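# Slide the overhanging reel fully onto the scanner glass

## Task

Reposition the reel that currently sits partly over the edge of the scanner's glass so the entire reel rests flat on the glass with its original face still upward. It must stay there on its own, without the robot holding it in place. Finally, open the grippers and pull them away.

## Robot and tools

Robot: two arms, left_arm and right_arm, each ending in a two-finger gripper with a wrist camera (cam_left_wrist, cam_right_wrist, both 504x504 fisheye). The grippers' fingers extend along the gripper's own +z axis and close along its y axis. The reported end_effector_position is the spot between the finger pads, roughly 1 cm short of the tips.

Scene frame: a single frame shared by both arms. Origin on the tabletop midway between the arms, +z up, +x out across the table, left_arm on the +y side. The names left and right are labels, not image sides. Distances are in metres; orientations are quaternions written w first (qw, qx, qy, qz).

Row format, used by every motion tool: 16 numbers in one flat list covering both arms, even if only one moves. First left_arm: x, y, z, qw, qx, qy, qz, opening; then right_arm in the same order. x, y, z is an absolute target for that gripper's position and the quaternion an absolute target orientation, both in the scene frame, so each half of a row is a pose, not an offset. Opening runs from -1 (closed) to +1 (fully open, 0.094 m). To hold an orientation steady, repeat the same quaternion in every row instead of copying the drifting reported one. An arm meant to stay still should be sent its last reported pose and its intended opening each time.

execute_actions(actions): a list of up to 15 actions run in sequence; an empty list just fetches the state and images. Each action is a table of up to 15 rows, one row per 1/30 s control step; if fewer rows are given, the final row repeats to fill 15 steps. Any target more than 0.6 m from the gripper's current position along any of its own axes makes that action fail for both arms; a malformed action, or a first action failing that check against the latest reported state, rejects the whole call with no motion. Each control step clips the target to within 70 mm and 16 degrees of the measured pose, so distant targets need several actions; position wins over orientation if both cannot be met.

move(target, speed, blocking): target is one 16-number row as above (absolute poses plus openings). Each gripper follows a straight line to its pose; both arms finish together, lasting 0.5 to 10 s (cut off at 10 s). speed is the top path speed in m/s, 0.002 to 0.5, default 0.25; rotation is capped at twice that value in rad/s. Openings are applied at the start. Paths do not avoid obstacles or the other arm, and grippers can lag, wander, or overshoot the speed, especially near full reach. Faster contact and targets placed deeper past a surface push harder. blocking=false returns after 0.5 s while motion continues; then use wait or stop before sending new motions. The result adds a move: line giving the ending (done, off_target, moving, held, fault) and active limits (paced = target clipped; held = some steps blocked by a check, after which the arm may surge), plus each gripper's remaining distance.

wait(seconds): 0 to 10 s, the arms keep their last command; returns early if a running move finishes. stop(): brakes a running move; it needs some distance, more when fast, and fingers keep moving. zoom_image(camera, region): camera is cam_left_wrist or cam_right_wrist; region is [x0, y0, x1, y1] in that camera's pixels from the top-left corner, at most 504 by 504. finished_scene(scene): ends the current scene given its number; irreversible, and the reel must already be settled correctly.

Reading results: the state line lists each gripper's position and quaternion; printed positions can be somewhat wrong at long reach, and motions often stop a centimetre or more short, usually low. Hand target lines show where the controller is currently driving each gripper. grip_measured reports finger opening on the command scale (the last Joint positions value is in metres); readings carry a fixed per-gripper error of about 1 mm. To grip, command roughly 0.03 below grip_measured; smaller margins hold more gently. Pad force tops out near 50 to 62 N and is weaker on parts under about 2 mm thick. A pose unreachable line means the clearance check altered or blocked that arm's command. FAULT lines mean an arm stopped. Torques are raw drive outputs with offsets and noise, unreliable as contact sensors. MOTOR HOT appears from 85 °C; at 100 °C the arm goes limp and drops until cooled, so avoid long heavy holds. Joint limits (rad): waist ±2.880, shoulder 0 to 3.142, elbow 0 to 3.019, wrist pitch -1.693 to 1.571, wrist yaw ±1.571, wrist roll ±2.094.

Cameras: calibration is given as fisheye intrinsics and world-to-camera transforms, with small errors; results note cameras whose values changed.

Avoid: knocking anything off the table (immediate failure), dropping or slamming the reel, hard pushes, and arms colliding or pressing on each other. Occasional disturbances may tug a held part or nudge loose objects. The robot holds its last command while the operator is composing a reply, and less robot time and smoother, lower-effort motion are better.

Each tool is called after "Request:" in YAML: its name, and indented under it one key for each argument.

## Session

Request:
execute_actions:
  actions: []

Scene clock: 0.00 s.
left_arm: end_effector_position=(+0.4255, +0.1953, +0.2727) grip_measured=+1.000 end_effector_quat_wxyz=(-0.078, +0.788, +0.602, +0.102) | right_arm: end_effector_position=(+0.1443, -0.8351, +0.3027) grip_measured=+1.000 end_effector_quat_wxyz=(+0.006, +0.642, +0.706, -0.299)
Joint positions: left_arm=[-0.273  1.523  1.525 -1.608 -0.255  1.428  0.094] | right_arm=[-1.004  1.416  1.414 -1.274  0.539  0.222  0.094]
Joint velocities: left_arm=[-0.015 -0.005 -0.012  0.007 -0.081  0.051  0.   ] | right_arm=[-0.015 -0.015 -0.002  0.012 -0.022  0.037  0.   ]
Joint torques (N m, as the arm reports them, + toward a larger angle): no reading
Motor temperatures (°C, as the motors report them): left_arm=[29 28 32 31 31 28] | right_arm=[31 30 29 29 30 31]
Hand target (left_arm): +0.431, +0.193, +0.276; -0.073, +0.788, +0.602, +0.105
Hand target (right_arm): +0.146, -0.840, +0.319; +0.022, +0.644, +0.700, -0.307
camera_calibration (this result's frames):
cam_left_wrist: T_world_to_cam=[[-0.966367, 0.257165, 0.000271461, 0.361831], [0.162772, 0.610841, 0.774841, -0.395126], [0.199096, 0.748826, -0.632156, 0.0657273], [0, 0, 0, 1]] pos_world=[0.400891, 0.0990902, 0.347611]
cam_right_wrist: T_world_to_cam=[[-0.911634, 0.00905354, 0.410904, 0.0131101], [0.0783852, 0.985237, 0.152198, 0.770261], [-0.403459, 0.170958, -0.898885, 0.594708], [0, 0, 0, 1]] pos_world=[0.191515, -0.860678, 0.411955]

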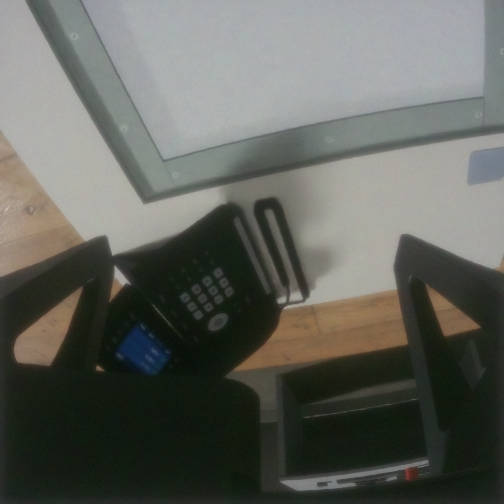

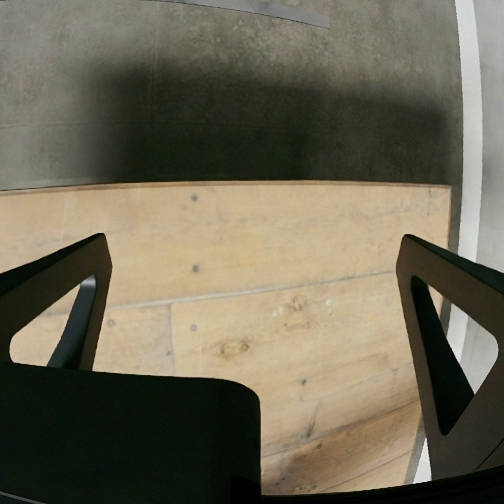

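Request:
move:
  target: [0.3,0.35,0.4,0,0.707,-0.707,0,-1,0.1443,-0.8351,0.3027,0.006,0.642,0.706,-0.299,1]

Scene clock: 10.73 s.
left_arm: end_effector_position=(+0.3020, +0.3481, +0.4075) grip_measured=-0.989 end_effector_quat_wxyz=(-0.409, +0.781, +0.223, +0.416) | right_arm: end_effector_position=(+0.1443, -0.8351, +0.3027) grip_measured=+1.000 end_effector_quat_wxyz=(+0.006, +0.642, +0.706, -0.299)
Joint positions: left_arm=[-0.378  1.001  1.134 -1.685 -1.245  2.089  0.001] | right_arm=[-1.004  1.416  1.414 -1.274  0.539  0.222  0.094]
Joint velocities: left_arm=[-0.015 -0.005 -0.017 -0.002 -0.066 -0.022 -0.   ] | right_arm=[-0.015  0.005  0.007 -0.002 -0.051 -0.022  0.   ]
Joint torques (N m, as the arm reports them, + toward a larger angle): left_arm=[ 0.21 -4.17  6.69 -0.37 -0.61 -0.03] | right_arm=[  0.71 -11.76  10.66   0.12   0.34   0.08]
Motor temperatures (°C, as the motors report them): left_arm=[29 28 34 31 31 28] | right_arm=[31 31 31 29 30 31]
Hand target (left_arm): +0.298, +0.347, +0.401; -0.418, +0.785, +0.206, +0.408
Hand target (right_arm): +0.144, -0.835, +0.303; +0.006, +0.642, +0.706, -0.299
Off the commanded pose (left_arm): 0.008 m, 133 deg; orientation clipped at the last step of the last action.
Off the commanded pose (right_arm): 0.000 m, 0 deg.
joint sent to its limit (left arm) — the command would take joint 4 (wrist pitch) past its lower limit and joint 6 (wrist roll) past its upper limit, so those joints were sent only as far as their limits.
move: off_target (left_arm); limits=paced
camera_calibration (this result's frames):
cam_left_wrist: T_world_to_cam=[[-0.6931, 0.564331, 0.448489, -0.168926], [0.171042, -0.475654, 0.862843, -0.232932], [0.700255, 0.674747, 0.233151, -0.417104], [0, 0, 0, 1]] pos_world=[0.214837, 0.265975, 0.373994]
cam_right_wrist: T_world_to_cam=[[-0.911634, 0.00905354, 0.410904, 0.0131101], [0.0783852, 0.985237, 0.152198, 0.770261], [-0.403459, 0.170958, -0.898885, 0.594708], [0, 0, 0, 1]] pos_world=[0.191515, -0.860678, 0.411955]

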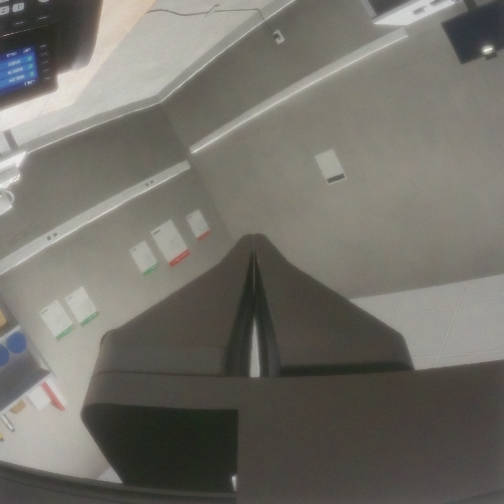

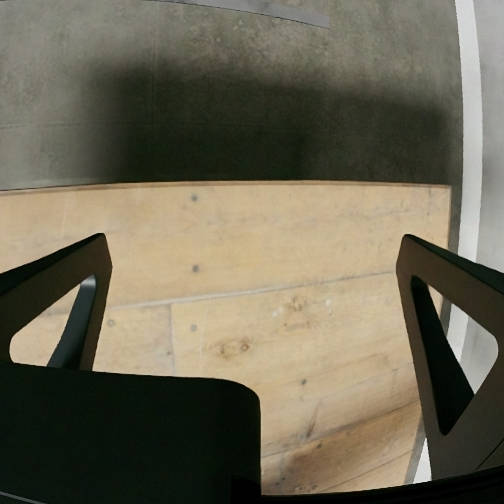

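Request:
move:
  target: [0.3,0.35,0.4,0,1,0,0,-1,0.1443,-0.8351,0.3027,0.006,0.642,0.706,-0.299,1]

Request:
move:
  target: [0.3,0.35,0.4,0,0.707,-0.707,0,-1,0.1443,-0.8351,0.3027,0.006,0.642,0.706,-0.299,1]

Scene clock: 20.13 s.
left_arm: end_effector_position=(+0.2930, +0.3492, +0.3788) grip_measured=-0.989 end_effector_quat_wxyz=(-0.154, +0.873, +0.404, +0.225) | right_arm: end_effector_position=(+0.1443, -0.8351, +0.3027) grip_measured=+1.000 end_effector_quat_wxyz=(+0.006, +0.642, +0.706, -0.299)
Joint positions: left_arm=[-0.102  1.004  1.3   -1.685 -0.524  2.089  0.001] | right_arm=[-1.004  1.416  1.414 -1.274  0.539  0.222  0.094]
Joint velocities: left_arm=[ 0.015  0.005 -0.007  0.002 -0.037  0.022 -0.   ] | right_arm=[-0.015  0.005 -0.002 -0.002 -0.007 -0.037  0.   ]
Joint torques (N m, as the arm reports them, + toward a larger angle): left_arm=[ 1.24 -2.04 11.9  -0.09 -0.09 -0.07] | right_arm=[  0.76 -11.73  10.66   0.15   0.34   0.08]
Motor temperatures (°C, as the motors report them): left_arm=[29 28 35 31 32 28] | right_arm=[31 31 32 29 30 31]
Hand target (left_arm): +0.299, +0.351, +0.398; -0.146, +0.870, +0.408, +0.233
Hand target (right_arm): +0.144, -0.835, +0.303; +0.006, +0.642, +0.706, -0.299
Off the commanded pose (left_arm): 0.022 m, 58 deg; orientation clipped at the last step of the last action.
Off the commanded pose (right_arm): 0.000 m, 0 deg.
joint sent to its limit (left arm) — the command would take joint 4 (wrist pitch) past its lower limit and joint 6 (wrist roll) past its upper limit, so those joints were sent only as far as their limits.
move: off_target (left_arm); limits=paced
camera_calibration (this result's frames):
cam_left_wrist: T_world_to_cam=[[-0.779632, 0.620405, 0.0852787, -0.0195582], [0.301619, 0.252659, 0.919342, -0.520121], [0.548818, 0.74247, -0.384107, -0.150259], [0, 0, 0, 1]] pos_world=[0.224095, 0.25511, 0.422121]
cam_right_wrist: T_world_to_cam=[[-0.911634, 0.00905354, 0.410904, 0.0131101], [0.0783852, 0.985237, 0.152198, 0.770261], [-0.403459, 0.170958, -0.898885, 0.594708], [0, 0, 0, 1]] pos_world=[0.191515, -0.860678, 0.411955]

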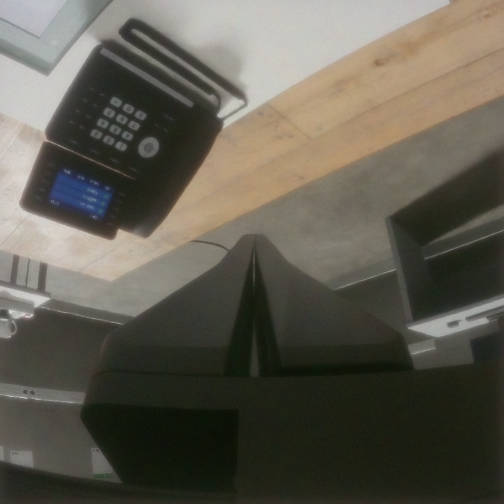

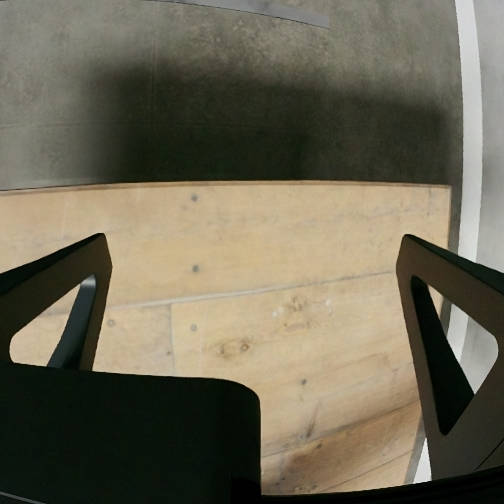

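Scene clock: 26.27 s.
left_arm: end_effector_position=(+0.3028, +0.3497, +0.4085) grip_measured=-0.989 end_effector_quat_wxyz=(-0.404, +0.784, +0.230, +0.412) | right_arm: end_effector_position=(+0.1443, -0.8351, +0.3027) grip_measured=+1.000 end_effector_quat_wxyz=(+0.006, +0.642, +0.706, -0.299)
Joint positions: left_arm=[-0.368  1.004  1.145 -1.685 -1.229  2.089  0.001] | right_arm=[-1.004  1.416  1.414 -1.274  0.539  0.222  0.094]
Joint velocities: left_arm=[-0.005  0.015 -0.002  0.007 -0.081 -0.007 -0.   ] | right_arm=[-0.005 -0.015  0.007  0.007 -0.007  0.037  0.   ]
Joint torques (N m, as the arm reports them, + toward a larger angle): left_arm=[ 0.56 -3.67  6.71 -0.68 -0.65 -0.02] | right_arm=[  0.53 -11.8   10.59   0.11   0.33   0.08]
Motor temperatures (°C, as the motors report them): left_arm=[29 28 35 31 32 28] | right_arm=[31 31 32 29 30 31]
Hand target (left_arm): +0.300, +0.348, +0.401; -0.415, +0.788, +0.212, +0.402
Hand target (right_arm): +0.144, -0.835, +0.303; +0.006, +0.642, +0.706, -0.299
Off the commanded pose (left_arm): 0.009 m, 134 deg; orientation clipped at the last step of the last action.
Off the commanded pose (right_arm): 0.000 m, 0 deg.
joint sent to its limit (left arm) — the command would take joint 4 (wrist pitch) past its lower limit and joint 6 (wrist roll) past its upper limit, so those joints were sent only as far as their limits.
move: off_target (left_arm); limits=paced
camera_calibration (this result's frames):
cam_left_wrist: T_world_to_cam=[[-0.698476, 0.565522, 0.438538, -0.164505], [0.17596, -0.458268, 0.871222, -0.244233], [0.693664, 0.685693, 0.22058, -0.415637], [0, 0, 0, 1]] pos_world=[0.216385, 0.266106, 0.376604]
cam_right_wrist: T_world_to_cam=[[-0.911634, 0.00905354, 0.410904, 0.0131101], [0.0783852, 0.985237, 0.152198, 0.770261], [-0.403459, 0.170958, -0.898885, 0.594708], [0, 0, 0, 1]] pos_world=[0.191515, -0.860678, 0.411955]

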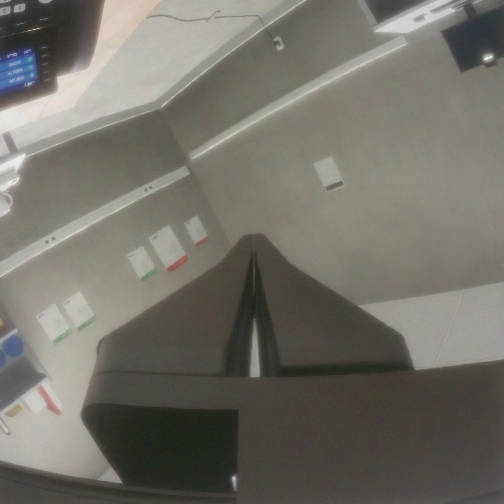

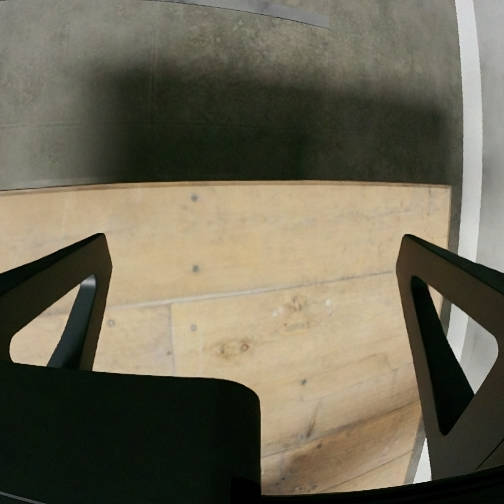

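Request:
move:
  target: [0.3,0.35,0.4,0,0.707,0.707,0,-1,0.1443,-0.8351,0.3027,0.006,0.642,0.706,-0.299,1]

Request:
move:
  target: [0.3,0.35,0.4,0,0,1,0,-1,0.1443,-0.8351,0.3027,0.006,0.642,0.706,-0.299,1]

Request:
move:
  target: [0.3,0.35,0.4,0,0.707,-0.707,0,-1,0.1443,-0.8351,0.3027,0.006,0.642,0.706,-0.299,1]

Scene clock: 34.93 s.
left_arm: end_effector_position=(+0.2930, +0.3490, +0.3772) grip_measured=-0.989 end_effector_quat_wxyz=(+0.074, +0.710, +0.695, +0.088) | right_arm: end_effector_position=(+0.1443, -0.8351, +0.3027) grip_measured=+1.000 end_effector_quat_wxyz=(+0.006, +0.642, +0.706, -0.299)
Joint positions: left_arm=[ 0.191  1.011  1.356 -1.685 -0.004  1.651  0.001] | right_arm=[-1.004  1.416  1.414 -1.274  0.539  0.222  0.094]
Joint velocities: left_arm=[-0.005 -0.005 -0.002  0.032 -0.007 -0.066 -0.   ] | right_arm=[-0.005 -0.015 -0.002 -0.022 -0.022 -0.081  0.   ]
Joint torques (N m, as the arm reports them, + toward a larger angle): left_arm=[ 1.31 -2.62 12.1   0.04  0.21 -0.22] | right_arm=[  0.57 -11.67  10.67   0.1    0.32   0.08]
Motor temperatures (°C, as the motors report them): left_arm=[29 28 37 31 32 28] | right_arm=[31 32 33 29 30 31]
Hand target (left_arm): +0.299, +0.351, +0.396; +0.084, +0.702, +0.701, +0.098
Hand target (right_arm): +0.144, -0.835, +0.303; +0.006, +0.642, +0.706, -0.299
Off the commanded pose (left_arm): 0.024 m, 13 deg.
Off the commanded pose (right_arm): 0.000 m, 0 deg.
joint sent to its limit (left arm) — the command would take joint 4 (wrist pitch) past its lower limit, so that joint was sent only as far as its limit.
move: off_target (left_arm)
camera_calibration (this result's frames):
cam_left_wrist: T_world_to_cam=[[-0.974299, 0.0155769, -0.224721, 0.365773], [-0.123358, 0.797826, 0.590133, -0.460172], [0.18848, 0.602687, -0.775399, 0.151254], [0, 0, 0, 1]] pos_world=[0.271097, 0.270281, 0.471042]
cam_right_wrist: T_world_to_cam=[[-0.911634, 0.00905354, 0.410904, 0.0131101], [0.0783852, 0.985237, 0.152198, 0.770261], [-0.403459, 0.170958, -0.898885, 0.594708], [0, 0, 0, 1]] pos_world=[0.191515, -0.860678, 0.411955]

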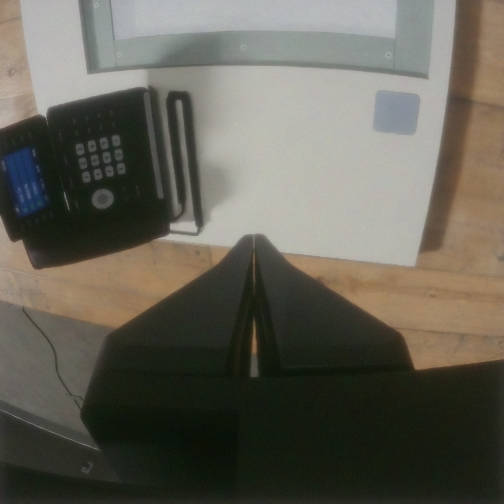

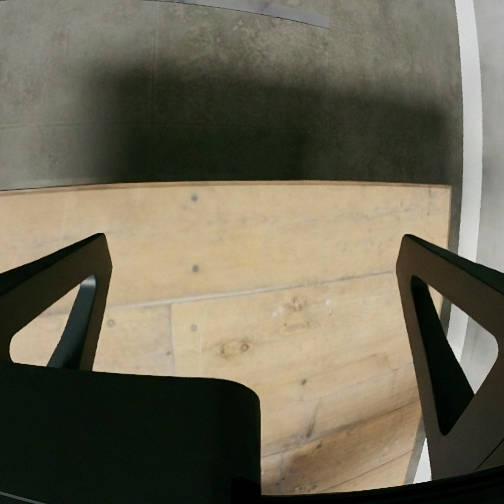

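Scene clock: 38.73 s.
left_arm: end_effector_position=(+0.2933, +0.3470, +0.3771) grip_measured=-0.989 end_effector_quat_wxyz=(+0.114, +0.011, +0.993, +0.009) | right_arm: end_effector_position=(+0.1443, -0.8351, +0.3027) grip_measured=+1.000 end_effector_quat_wxyz=(+0.006, +0.642, +0.706, -0.299)
Joint positions: left_arm=[ 0.185  1.012  1.356 -1.685 -0.003  0.076  0.001] | right_arm=[-1.004  1.416  1.414 -1.274  0.539  0.222  0.094]
Joint velocities: left_arm=[-0.015 -0.015  0.007 -0.017  0.051 -0.007 -0.   ] | right_arm=[-0.005 -0.015 -0.007 -0.002 -0.051  0.022  0.   ]
Joint torques (N m, as the arm reports them, + toward a larger angle): left_arm=[ 1.49 -2.95 12.46  0.11  0.14 -0.26] | right_arm=[  0.62 -11.73  10.63   0.13   0.34   0.09]
Motor temperatures (°C, as the motors report them): left_arm=[29 28 37 31 32 28] | right_arm=[31 32 33 29 30 31]
Hand target (left_arm): +0.299, +0.350, +0.399; +0.131, +0.000, +0.991, +0.009
Hand target (right_arm): +0.144, -0.835, +0.303; +0.006, +0.642, +0.706, -0.299
Off the commanded pose (left_arm): 0.024 m, 13 deg.
Off the commanded pose (right_arm): 0.000 m, 0 deg.
joint sent to its limit (left arm) — the command would take joint 4 (wrist pitch) past its lower limit, so that joint was sent only as far as its limit.
move: off_target (left_arm)
camera_calibration (this result's frames):
cam_left_wrist: T_world_to_cam=[[-0.0146767, -0.999758, -0.0163697, 0.35831], [-0.921173, 0.00715227, 0.389088, 0.12564], [-0.388877, 0.0207898, -0.921055, 0.578488], [0, 0, 0, 1]] pos_world=[0.345956, 0.345298, 0.4898]
cam_right_wrist: T_world_to_cam=[[-0.911634, 0.00905354, 0.410904, 0.0131101], [0.0783852, 0.985237, 0.152198, 0.770261], [-0.403459, 0.170958, -0.898885, 0.594708], [0, 0, 0, 1]] pos_world=[0.191515, -0.860678, 0.411955]

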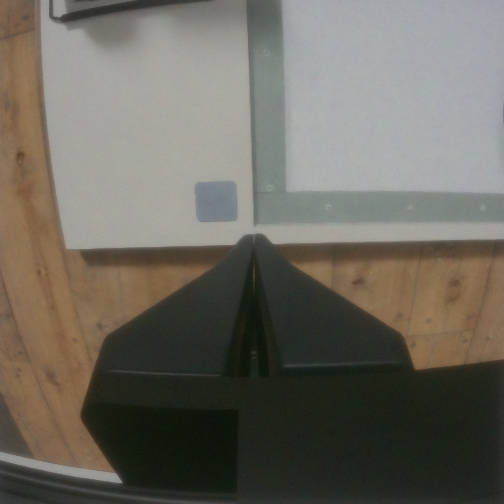

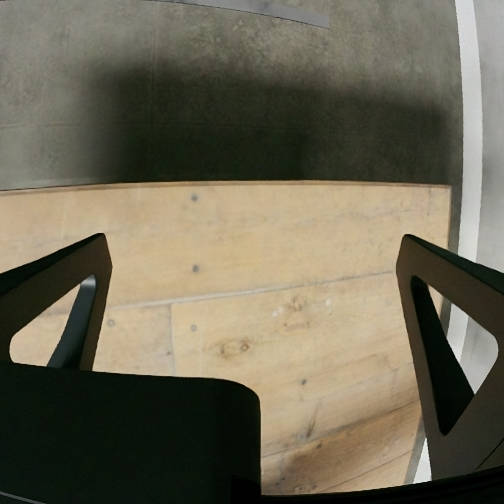

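Scene clock: 42.53 s.
left_arm: end_effector_position=(+0.2933, +0.3469, +0.3771) grip_measured=-0.989 end_effector_quat_wxyz=(-0.087, +0.694, -0.710, +0.075) | right_arm: end_effector_position=(+0.1443, -0.8351, +0.3027) grip_measured=+1.000 end_effector_quat_wxyz=(+0.006, +0.642, +0.706, -0.299)
Joint positions: left_arm=[ 0.185  1.012  1.356 -1.685 -0.003 -1.495  0.001] | right_arm=[-1.004  1.416  1.414 -1.274  0.539  0.222  0.094]
Joint velocities: left_arm=[ 0.005 -0.005 -0.017  0.002 -0.051 -0.066 -0.   ] | right_arm=[-0.024 -0.005 -0.012 -0.017 -0.051 -0.007  0.   ]
Joint torques (N m, as the arm reports them, + toward a larger angle): left_arm=[ 1.32 -1.82 12.24 -0.07  0.04 -0.18] | right_arm=[  0.6  -11.81  10.63   0.11   0.33   0.09]
Motor temperatures (°C, as the motors report them): left_arm=[29 28 38 31 32 28] | right_arm=[31 32 33 29 30 31]
Hand target (left_arm): +0.299, +0.350, +0.399; -0.099, +0.701, -0.701, +0.087
Hand target (right_arm): +0.144, -0.835, +0.303; +0.006, +0.642, +0.706, -0.299
Off the commanded pose (left_arm): 0.024 m, 13 deg.
Off the commanded pose (right_arm): 0.000 m, 0 deg.
joint sent to its limit (left arm) — the command would take joint 4 (wrist pitch) past its lower limit, so that joint was sent only as far as its limit.
move: off_target (left_arm)
camera_calibration (this result's frames):
cam_left_wrist: T_world_to_cam=[[0.973031, -0.0179367, 0.229976, -0.364936], [-0.146784, -0.817228, 0.557309, 0.12111], [0.177946, -0.576035, -0.797821, 0.572847], [0, 0, 0, 1]] pos_world=[0.270935, 0.422409, 0.47346]
cam_right_wrist: T_world_to_cam=[[-0.911634, 0.00905354, 0.410904, 0.0131101], [0.0783852, 0.985237, 0.152198, 0.770261], [-0.403459, 0.170958, -0.898885, 0.594708], [0, 0, 0, 1]] pos_world=[0.191515, -0.860678, 0.411955]

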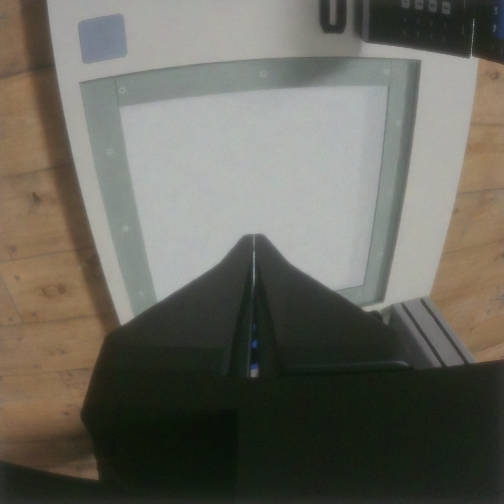

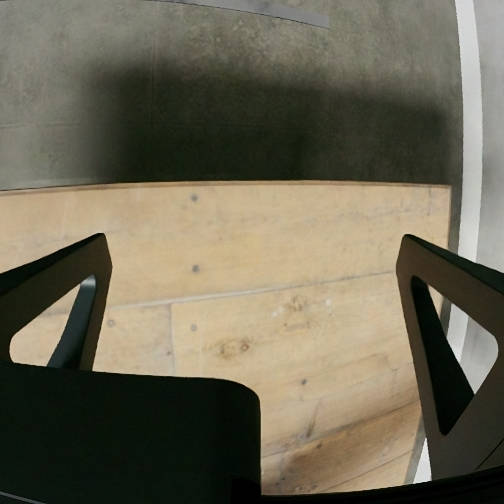

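Request:
execute_actions:
  actions:
    - [[0.3,0.35,0.4,0,0.707,-0.707,0,1,0.1443,-0.8351,0.3027,0.006,0.642,0.706,-0.299,1]]

Scene clock: 45.67 s.
left_arm: end_effector_position=(+0.2934, +0.3469, +0.3770) grip_measured=+1.000 end_effector_quat_wxyz=(-0.087, +0.695, -0.709, +0.075) | right_arm: end_effector_position=(+0.1443, -0.8351, +0.3027) grip_measured=+1.000 end_effector_quat_wxyz=(+0.006, +0.642, +0.706, -0.299)
Joint positions: left_arm=[ 0.185  1.012  1.356 -1.685 -0.003 -1.498  0.094] | right_arm=[-1.004  1.416  1.414 -1.274  0.539  0.222  0.094]
Joint velocities: left_arm=[-0.015 -0.015 -0.002 -0.012 -0.022 -0.007  0.   ] | right_arm=[-0.005 -0.005  0.007  0.002  0.022 -0.037  0.   ]
Joint torques (N m, as the arm reports them, + toward a larger angle): left_arm=[ 1.67 -2.34 12.5   0.17  0.03 -0.19] | right_arm=[  0.74 -11.91  10.66   0.15   0.34   0.09]
Motor temperatures (°C, as the motors report them): left_arm=[29 28 39 31 32 28] | right_arm=[31 32 33 29 30 31]
Hand target (left_arm): +0.299, +0.350, +0.398; -0.098, +0.701, -0.701, +0.086
Hand target (right_arm): +0.144, -0.835, +0.303; +0.006, +0.642, +0.706, -0.299
Off the commanded pose (left_arm): 0.024 m, 13 deg.
Off the commanded pose (right_arm): 0.000 m, 0 deg.
joint sent to its limit (left arm) — the command would take joint 4 (wrist pitch) past its lower limit, so that joint was sent only as far as its limit.
camera_calibration (this result's frames):
cam_left_wrist: T_world_to_cam=[[0.973157, -0.014881, 0.229661, -0.365982], [-0.144169, -0.817262, 0.557941, 0.120192], [0.179391, -0.576074, -0.79747, 0.572208], [0, 0, 0, 1]] pos_world=[0.270837, 0.422416, 0.47331]
cam_right_wrist: T_world_to_cam=[[-0.911634, 0.00905354, 0.410904, 0.0131101], [0.0783852, 0.985237, 0.152198, 0.770261], [-0.403459, 0.170958, -0.898885, 0.594708], [0, 0, 0, 1]] pos_world=[0.191515, -0.860678, 0.411955]

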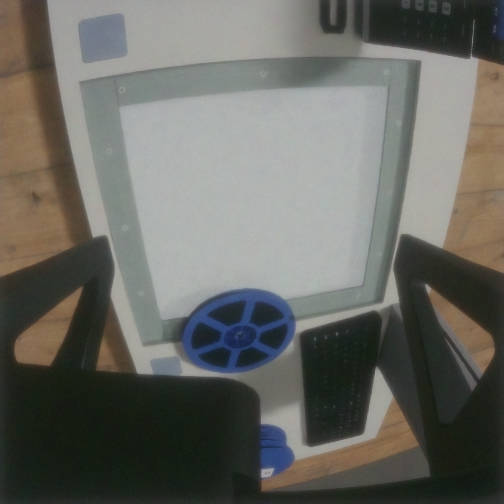

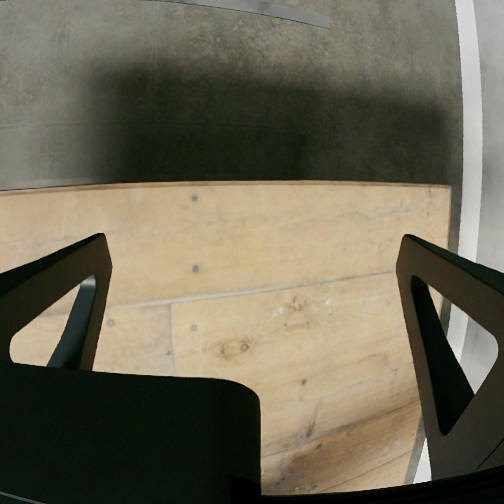

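Request:
move:
  target: [0.3,0.35,0.4,0,0.707,-0.707,0,1,0.36,-0.14,0.3,0,0.707,0.707,0,-1]

Scene clock: 57.40 s.
left_arm: end_effector_position=(+0.2934, +0.3469, +0.3770) grip_measured=+1.000 end_effector_quat_wxyz=(-0.087, +0.695, -0.709, +0.075) | right_arm: end_effector_position=(+0.3483, -0.1465, +0.2763) grip_measured=-0.995 end_effector_quat_wxyz=(-0.038, +0.682, +0.729, -0.032)
Joint positions: left_arm=[ 0.185  1.012  1.356 -1.685 -0.003 -1.498  0.094] | right_arm=[ 0.753  1.369  1.384 -1.665 -0.058  2.086  0.   ]
Joint velocities: left_arm=[-0.005  0.005 -0.007 -0.017  0.022  0.037  0.   ] | right_arm=[ 0.005 -0.015  0.007 -0.007 -0.022  0.037  0.   ]
Joint torques (N m, as the arm reports them, + toward a larger angle): left_arm=[ 1.64 -1.89 12.58  0.05 -0.02 -0.24] | right_arm=[  1.86 -10.84  15.65  -0.46   0.     0.14]
Motor temperatures (°C, as the motors report them): left_arm=[29 28 41 31 31 28] | right_arm=[31 32 33 29 30 31]
Hand target (left_arm): +0.299, +0.350, +0.399; -0.099, +0.701, -0.701, +0.086
Hand target (right_arm): +0.358, -0.137, +0.301; -0.030, +0.685, +0.728, +0.002
Off the commanded pose (left_arm): 0.024 m, 13 deg.
Off the commanded pose (right_arm): 0.027 m, 7 deg.
joint sent to its limit (left arm) — the command would take joint 4 (wrist pitch) past its lower limit, so that joint was sent only as far as its limit.
joint sent to its limit (right arm) — the command would take joint 6 (wrist roll) past its upper limit, so that joint was sent only as far as its limit.
move: off_target (left_arm, right_arm)
camera_calibration (this result's frames):
cam_left_wrist: T_world_to_cam=[[0.973157, -0.014881, 0.229661, -0.365982], [-0.144169, -0.817262, 0.557941, 0.120192], [0.179391, -0.576074, -0.79747, 0.572208], [0, 0, 0, 1]] pos_world=[0.270837, 0.422416, 0.47331]
cam_right_wrist: T_world_to_cam=[[-0.993585, -0.0599982, 0.0958637, 0.309216], [0.00730525, 0.811846, 0.583826, -0.0400319], [-0.112855, 0.580781, -0.806199, 0.468734], [0, 0, 0, 1]] pos_world=[0.360423, -0.221179, 0.371622]

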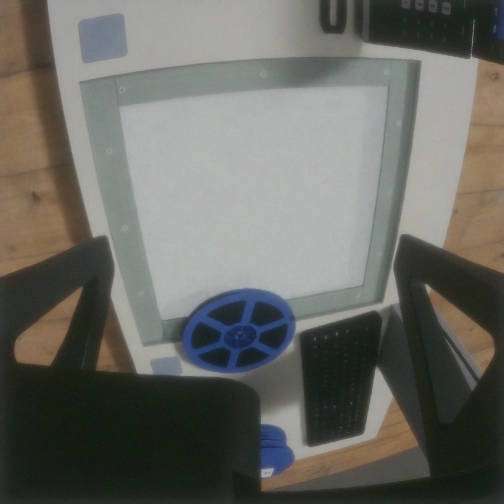

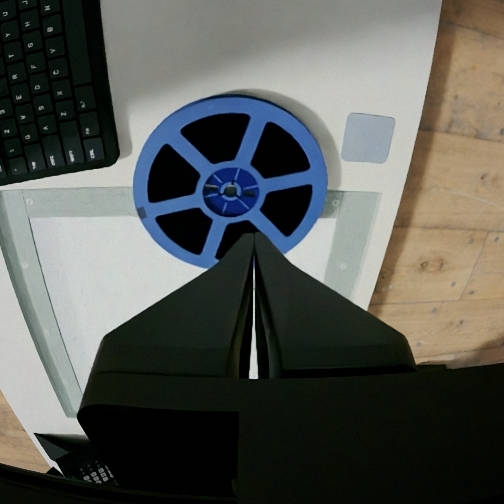

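Request:
execute_actions:
  actions:
    - [[0.3,0.35,0.4,0,0.707,-0.707,0,1,0.365,-0.175,0.2,0,0.707,0.707,0,-1]]
    - [[0.3,0.35,0.4,0,0.707,-0.707,0,1,0.365,-0.175,0.13,0,0.707,0.707,0,-1]]
    - [[0.3,0.35,0.4,0,0.707,-0.707,0,1,0.365,-0.175,0.08,0,0.707,0.707,0,-1]]

Scene clock: 68.00 s.
left_arm: end_effector_position=(+0.2934, +0.3469, +0.3770) grip_measured=+1.000 end_effector_quat_wxyz=(-0.087, +0.695, -0.709, +0.075) | right_arm: end_effector_position=(+0.3596, -0.1754, +0.0755) grip_measured=-0.995 end_effector_quat_wxyz=(-0.004, +0.704, +0.711, -0.011)
Joint positions: left_arm=[ 0.185  1.012  1.356 -1.685 -0.003 -1.498  0.094] | right_arm=[ 0.697  1.454  0.924 -1.064 -0.001  2.089  0.   ]
Joint velocities: left_arm=[-0.005  0.005  0.007 -0.002 -0.022 -0.007  0.   ] | right_arm=[-0.005 -0.015 -0.007  0.002 -0.037 -0.007 -0.   ]
Joint torques (N m, as the arm reports them, + toward a larger angle): left_arm=[ 1.41 -2.89 12.41 -0.02  0.08 -0.29] | right_arm=[  0.04 -10.85   8.8   -0.22   0.12   0.09]
Motor temperatures (°C, as the motors report them): left_arm=[29 28 42 31 31 28] | right_arm=[31 32 35 29 30 31]
Hand target (left_arm): +0.299, +0.350, +0.399; -0.099, +0.701, -0.701, +0.086
Hand target (right_arm): +0.365, -0.175, +0.080; +0.000, +0.707, +0.707, +0.000
Off the commanded pose (left_arm): 0.024 m, 13 deg.
Off the commanded pose (right_arm): 0.007 m, 1 deg.
joint sent to its limit (left arm) — the command would take joint 4 (wrist pitch) past its lower limit, so that joint was sent only as far as its limit.
camera_calibration (this result's frames):
cam_left_wrist: T_world_to_cam=[[0.973157, -0.014881, 0.229661, -0.365982], [-0.144169, -0.817262, 0.557941, 0.120192], [0.179391, -0.576074, -0.79747, 0.572208], [0, 0, 0, 1]] pos_world=[0.270837, 0.422416, 0.47331]
cam_right_wrist: T_world_to_cam=[[-0.999811, -0.0032587, 0.0191896, 0.355928], [0.00823296, 0.822551, 0.568632, 0.103273], [-0.0176374, 0.568683, -0.822368, 0.289817], [0, 0, 0, 1]] pos_world=[0.360122, -0.248602, 0.172782]

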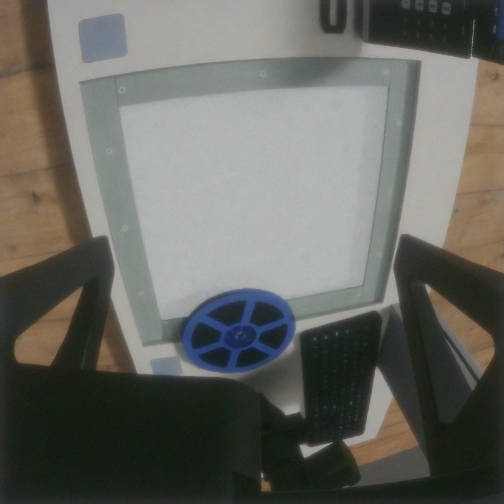

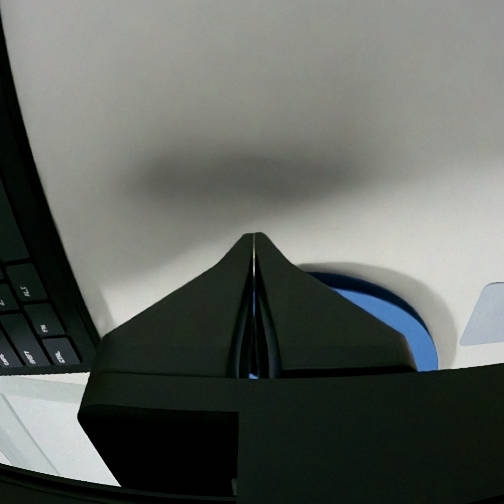

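Good; the left camera monitors. Lower and push halfway.

Request:
execute_actions:
  actions:
    - [[0.3,0.35,0.4,0,0.707,-0.707,0,1,0.365,-0.175,0.05,0,0.707,0.707,0,-1]]

Request:
move:
  target: [0.3,0.35,0.4,0,0.707,-0.707,0,1,0.365,-0.07,0.05,0,0.707,0.707,0,-1]
  speed: 0.05

Scene clock: 78.20 s.
left_arm: end_effector_position=(+0.2934, +0.3469, +0.3770) grip_measured=+1.000 end_effector_quat_wxyz=(-0.087, +0.695, -0.709, +0.075) | right_arm: end_effector_position=(+0.3615, -0.1743, +0.0490) grip_measured=-0.995 end_effector_quat_wxyz=(-0.002, +0.704, +0.711, -0.006)
Joint positions: left_arm=[ 0.185  1.012  1.356 -1.685 -0.003 -1.498  0.094] | right_arm=[ 0.697  1.495  0.887 -0.975 -0.001  2.089  0.   ]
Joint velocities: left_arm=[-0.005 -0.005  0.002 -0.007 -0.066 -0.007  0.   ] | right_arm=[-0.015  0.005 -0.002 -0.022 -0.037 -0.007 -0.001]
Joint torques (N m, as the arm reports them, + toward a larger angle): left_arm=[ 1.49 -2.29 12.25 -0.03  0.09 -0.23] | right_arm=[  0.09 -10.47   7.94  -0.14   0.1    0.09]
Motor temperatures (°C, as the motors report them): left_arm=[29 28 43 31 31 28] | right_arm=[31 32 34 29 30 31]
Hand target (left_arm): +0.299, +0.350, +0.399; -0.099, +0.701, -0.701, +0.086
Hand target (right_arm): +0.365, -0.175, +0.050; -0.000, +0.707, +0.707, -0.000
Off the commanded pose (left_arm): 0.024 m, 13 deg.
Off the commanded pose (right_arm): 0.004 m, 1 deg.
joint sent to its limit (left arm) — the command would take joint 4 (wrist pitch) past its lower limit, so that joint was sent only as far as its limit.
camera_calibration (this result's frames):
cam_left_wrist: T_world_to_cam=[[0.973157, -0.014881, 0.229661, -0.365982], [-0.144169, -0.817262, 0.557941, 0.120192], [0.179391, -0.576074, -0.79747, 0.572208], [0, 0, 0, 1]] pos_world=[0.270837, 0.422416, 0.47331]
cam_right_wrist: T_world_to_cam=[[-0.999942, -0.00333523, 0.0102789, 0.35883], [0.00315596, 0.819586, 0.572947, 0.118507], [-0.0103354, 0.572946, -0.819528, 0.265392], [0, 0, 0, 1]] pos_world=[0.361178, -0.247985, 0.14591]

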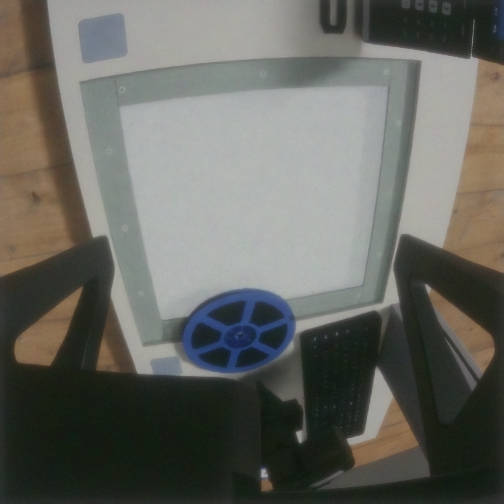

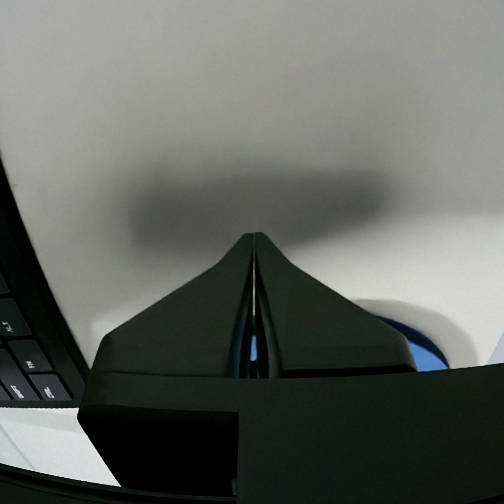

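Scene clock: 80.80 s.
left_arm: end_effector_position=(+0.2934, +0.3469, +0.3770) grip_measured=+1.000 end_effector_quat_wxyz=(-0.087, +0.695, -0.709, +0.075) | right_arm: end_effector_position=(+0.3532, -0.0896, +0.0372) grip_measured=-0.995 end_effector_quat_wxyz=(-0.039, +0.645, +0.763, -0.012)
Joint positions: left_arm=[ 0.185  1.012  1.356 -1.685 -0.003 -1.498  0.094] | right_arm=[ 0.856  1.63   1.01  -0.988 -0.072  2.089  0.   ]
Joint velocities: left_arm=[-0.005  0.005 -0.012 -0.022 -0.022 -0.022  0.   ] | right_arm=[-0.015 -0.005 -0.002  0.007 -0.022 -0.051  0.001]
Joint torques (N m, as the arm reports them, + toward a larger angle): left_arm=[ 1.23 -2.17 12.31 -0.27  0.07 -0.21] | right_arm=[  2.02 -11.99  13.11  -0.79  -0.15   0.17]
Motor temperatures (°C, as the motors report them): left_arm=[29 28 43 31 31 28] | right_arm=[31 32 34 29 30 31]
Hand target (left_arm): +0.299, +0.350, +0.399; -0.099, +0.701, -0.701, +0.086
Hand target (right_arm): +0.364, -0.071, +0.050; -0.037, +0.643, +0.765, +0.006
Off the commanded pose (left_arm): 0.024 m, 13 deg.
Off the commanded pose (right_arm): 0.026 m, 11 deg.
joint sent to its limit (left arm) — the command would take joint 4 (wrist pitch) past its lower limit, so that joint was sent only as far as its limit.
joint sent to its limit (right arm) — the command would take joint 6 (wrist roll) past its upper limit, so that joint was sent only as far as its limit.
move: off_target (left_arm, right_arm)
camera_calibration (this result's frames):
cam_left_wrist: T_world_to_cam=[[0.973157, -0.014881, 0.229661, -0.365982], [-0.144169, -0.817262, 0.557941, 0.120192], [0.179391, -0.576074, -0.79747, 0.572208], [0, 0, 0, 1]] pos_world=[0.270837, 0.422416, 0.47331]
cam_right_wrist: T_world_to_cam=[[-0.984709, -0.161055, 0.0663961, 0.329262], [-0.0874645, 0.786701, 0.611107, 0.0835604], [-0.150656, 0.595956, -0.788758, 0.257571], [0, 0, 0, 1]] pos_world=[0.37034, -0.166209, 0.130235]

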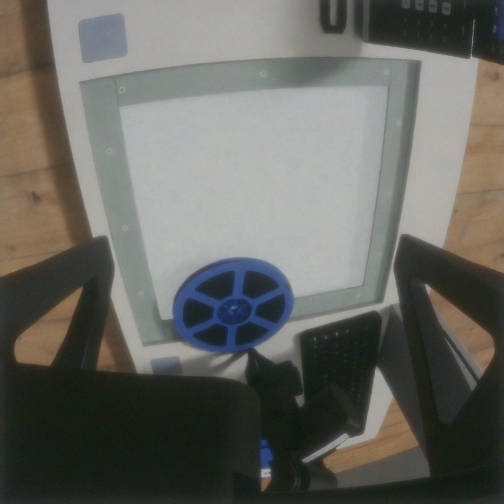

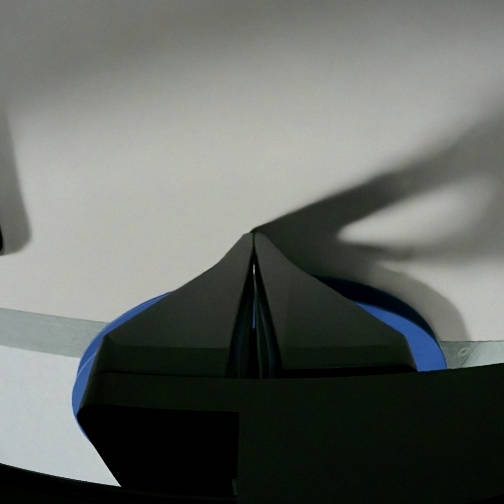

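Request:
move:
  target: [0.3,0.35,0.4,0,0.707,-0.707,0,1,0.38,0.04,0.06,0,0.707,0.707,0,-1]
  speed: 0.05

Scene clock: 89.03 s.
left_arm: end_effector_position=(+0.2934, +0.3469, +0.3770) grip_measured=+1.000 end_effector_quat_wxyz=(-0.087, +0.695, -0.709, +0.075) | right_arm: end_effector_position=(+0.3732, +0.0188, +0.0457) grip_measured=-0.995 end_effector_quat_wxyz=(-0.056, +0.594, +0.802, -0.017)
Joint positions: left_arm=[ 0.185  1.012  1.356 -1.685 -0.003 -1.498  0.094] | right_arm=[ 0.985  1.828  1.31  -1.099 -0.107  2.089  0.   ]
Joint velocities: left_arm=[ 0.005 -0.005 -0.007  0.002 -0.022 -0.037  0.   ] | right_arm=[ 0.005 -0.005  0.002 -0.012 -0.081  0.037 -0.001]
Joint torques (N m, as the arm reports them, + toward a larger angle): left_arm=[ 1.51 -1.66 12.24 -0.11  0.05 -0.25] | right_arm=[  2.14 -15.37  13.76  -0.63  -0.17   0.17]
Motor temperatures (°C, as the motors report them): left_arm=[29 28 43 31 31 28] | right_arm=[31 32 35 29 30 31]
Hand target (left_arm): +0.299, +0.350, +0.399; -0.099, +0.701, -0.701, +0.086
Hand target (right_arm): +0.380, +0.039, +0.060; -0.056, +0.592, +0.804, +0.001
Off the commanded pose (left_arm): 0.024 m, 13 deg.
Off the commanded pose (right_arm): 0.026 m, 18 deg; orientation clipped at the last step of the last action.
joint sent to its limit (left arm) — the command would take joint 4 (wrist pitch) past its lower limit, so that joint was sent only as far as its limit.
joint sent to its limit (right arm) — the command would take joint 6 (wrist roll) past its upper limit, so that joint was sent only as far as its limit.
move: off_target (left_arm, right_arm); limits=paced
camera_calibration (this result's frames):
cam_left_wrist: T_world_to_cam=[[0.973157, -0.014881, 0.229661, -0.365982], [-0.144169, -0.817262, 0.557941, 0.120192], [0.179391, -0.576074, -0.79747, 0.572208], [0, 0, 0, 1]] pos_world=[0.270837, 0.422416, 0.47331]
cam_right_wrist: T_world_to_cam=[[-0.953536, -0.287054, 0.0914791, 0.355452], [-0.167767, 0.758113, 0.630174, 0.0244332], [-0.250246, 0.585547, -0.771046, 0.239285], [0, 0, 0, 1]] pos_world=[0.402915, -0.0566015, 0.136586]

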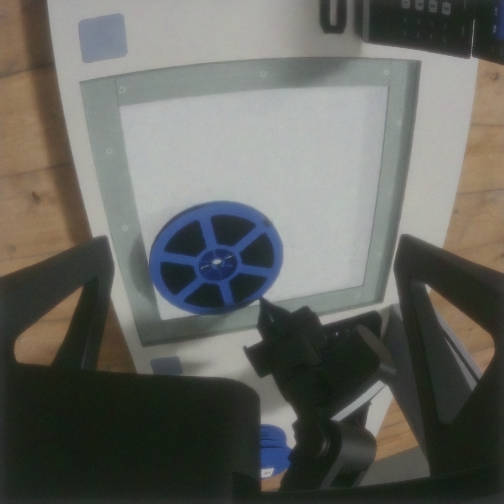

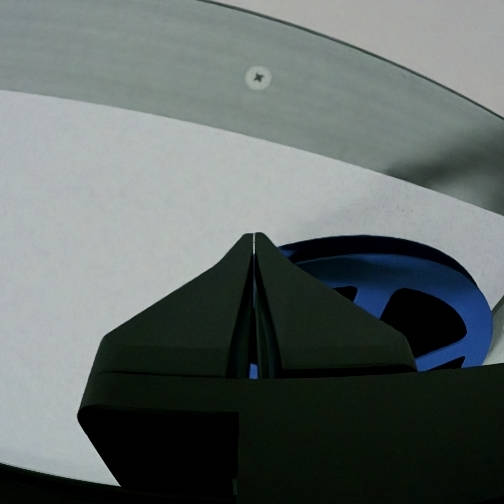

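Request:
move:
  target: [0.23,0.1,0.12,0,0.707,-0.707,0,-1,0.36,-0.25,0.3,0,0.707,0.707,0,-1]

Scene clock: 96.37 s.
left_arm: end_effector_position=(+0.2374, +0.0985, +0.1247) grip_measured=-0.989 end_effector_quat_wxyz=(+0.050, +0.629, -0.776, +0.005) | right_arm: end_effector_position=(+0.3527, -0.2499, +0.2805) grip_measured=-0.995 end_effector_quat_wxyz=(-0.006, +0.710, +0.704, -0.015)
Joint positions: left_arm=[-0.589  1.284  0.899 -1.193  0.101 -2.082  0.001] | right_arm=[ 0.514  1.226  1.269 -1.647  0.002  1.923  0.   ]
Joint velocities: left_arm=[ 0.005  0.005  0.002  0.017 -0.007 -0.007 -0.001] | right_arm=[ 0.005 -0.015 -0.007 -0.002 -0.007  0.022 -0.001]
Joint torques (N m, as the arm reports them, + toward a larger angle): left_arm=[ 0.06 -7.23  6.38  0.71  0.14 -0.21] | right_arm=[ 0.32 -7.3  15.08 -0.86  0.02 -0.04]
Motor temperatures (°C, as the motors report them): left_arm=[29 28 43 31 31 28] | right_arm=[31 32 36 29 30 31]
Hand target (left_arm): +0.235, +0.098, +0.120; -0.051, -0.631, +0.774, -0.006
Hand target (right_arm): +0.362, -0.249, +0.300; +0.002, +0.707, +0.707, +0.003
Off the commanded pose (left_arm): 0.009 m, 13 deg.
Off the commanded pose (right_arm): 0.021 m, 2 deg.
joint sent to its limit (left arm) — the command would take joint 6 (wrist roll) past its lower limit, so that joint was sent only as far as its limit.
move: off_target (left_arm, right_arm)
camera_calibration (this result's frames):
cam_left_wrist: T_world_to_cam=[[0.977798, -0.20276, -0.0529028, -0.204612], [-0.11958, -0.747234, 0.653714, 0.025244], [-0.172078, -0.632874, -0.75489, 0.321622], [0, 0, 0, 1]] pos_world=[0.258432, 0.180923, 0.215463]
cam_right_wrist: T_world_to_cam=[[-0.999499, 0.0139386, 0.0284003, 0.346498], [0.0275747, 0.823883, 0.566089, 0.0422241], [-0.0155081, 0.566589, -0.823855, 0.499816], [0, 0, 0, 1]] pos_world=[0.352912, -0.322808, 0.378033]

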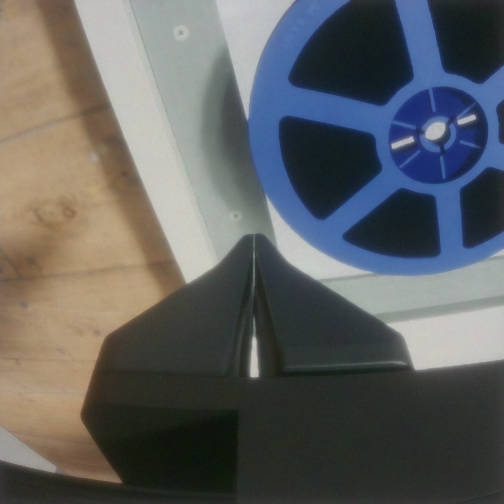

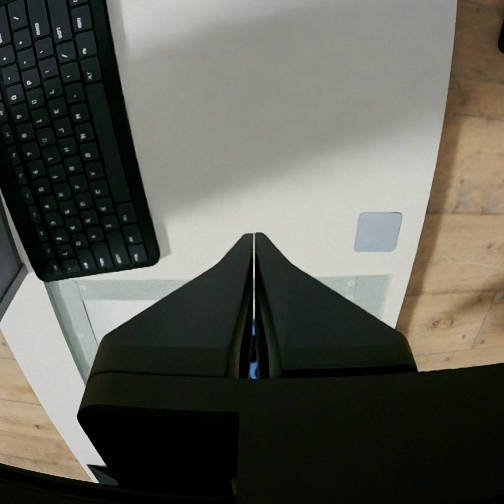

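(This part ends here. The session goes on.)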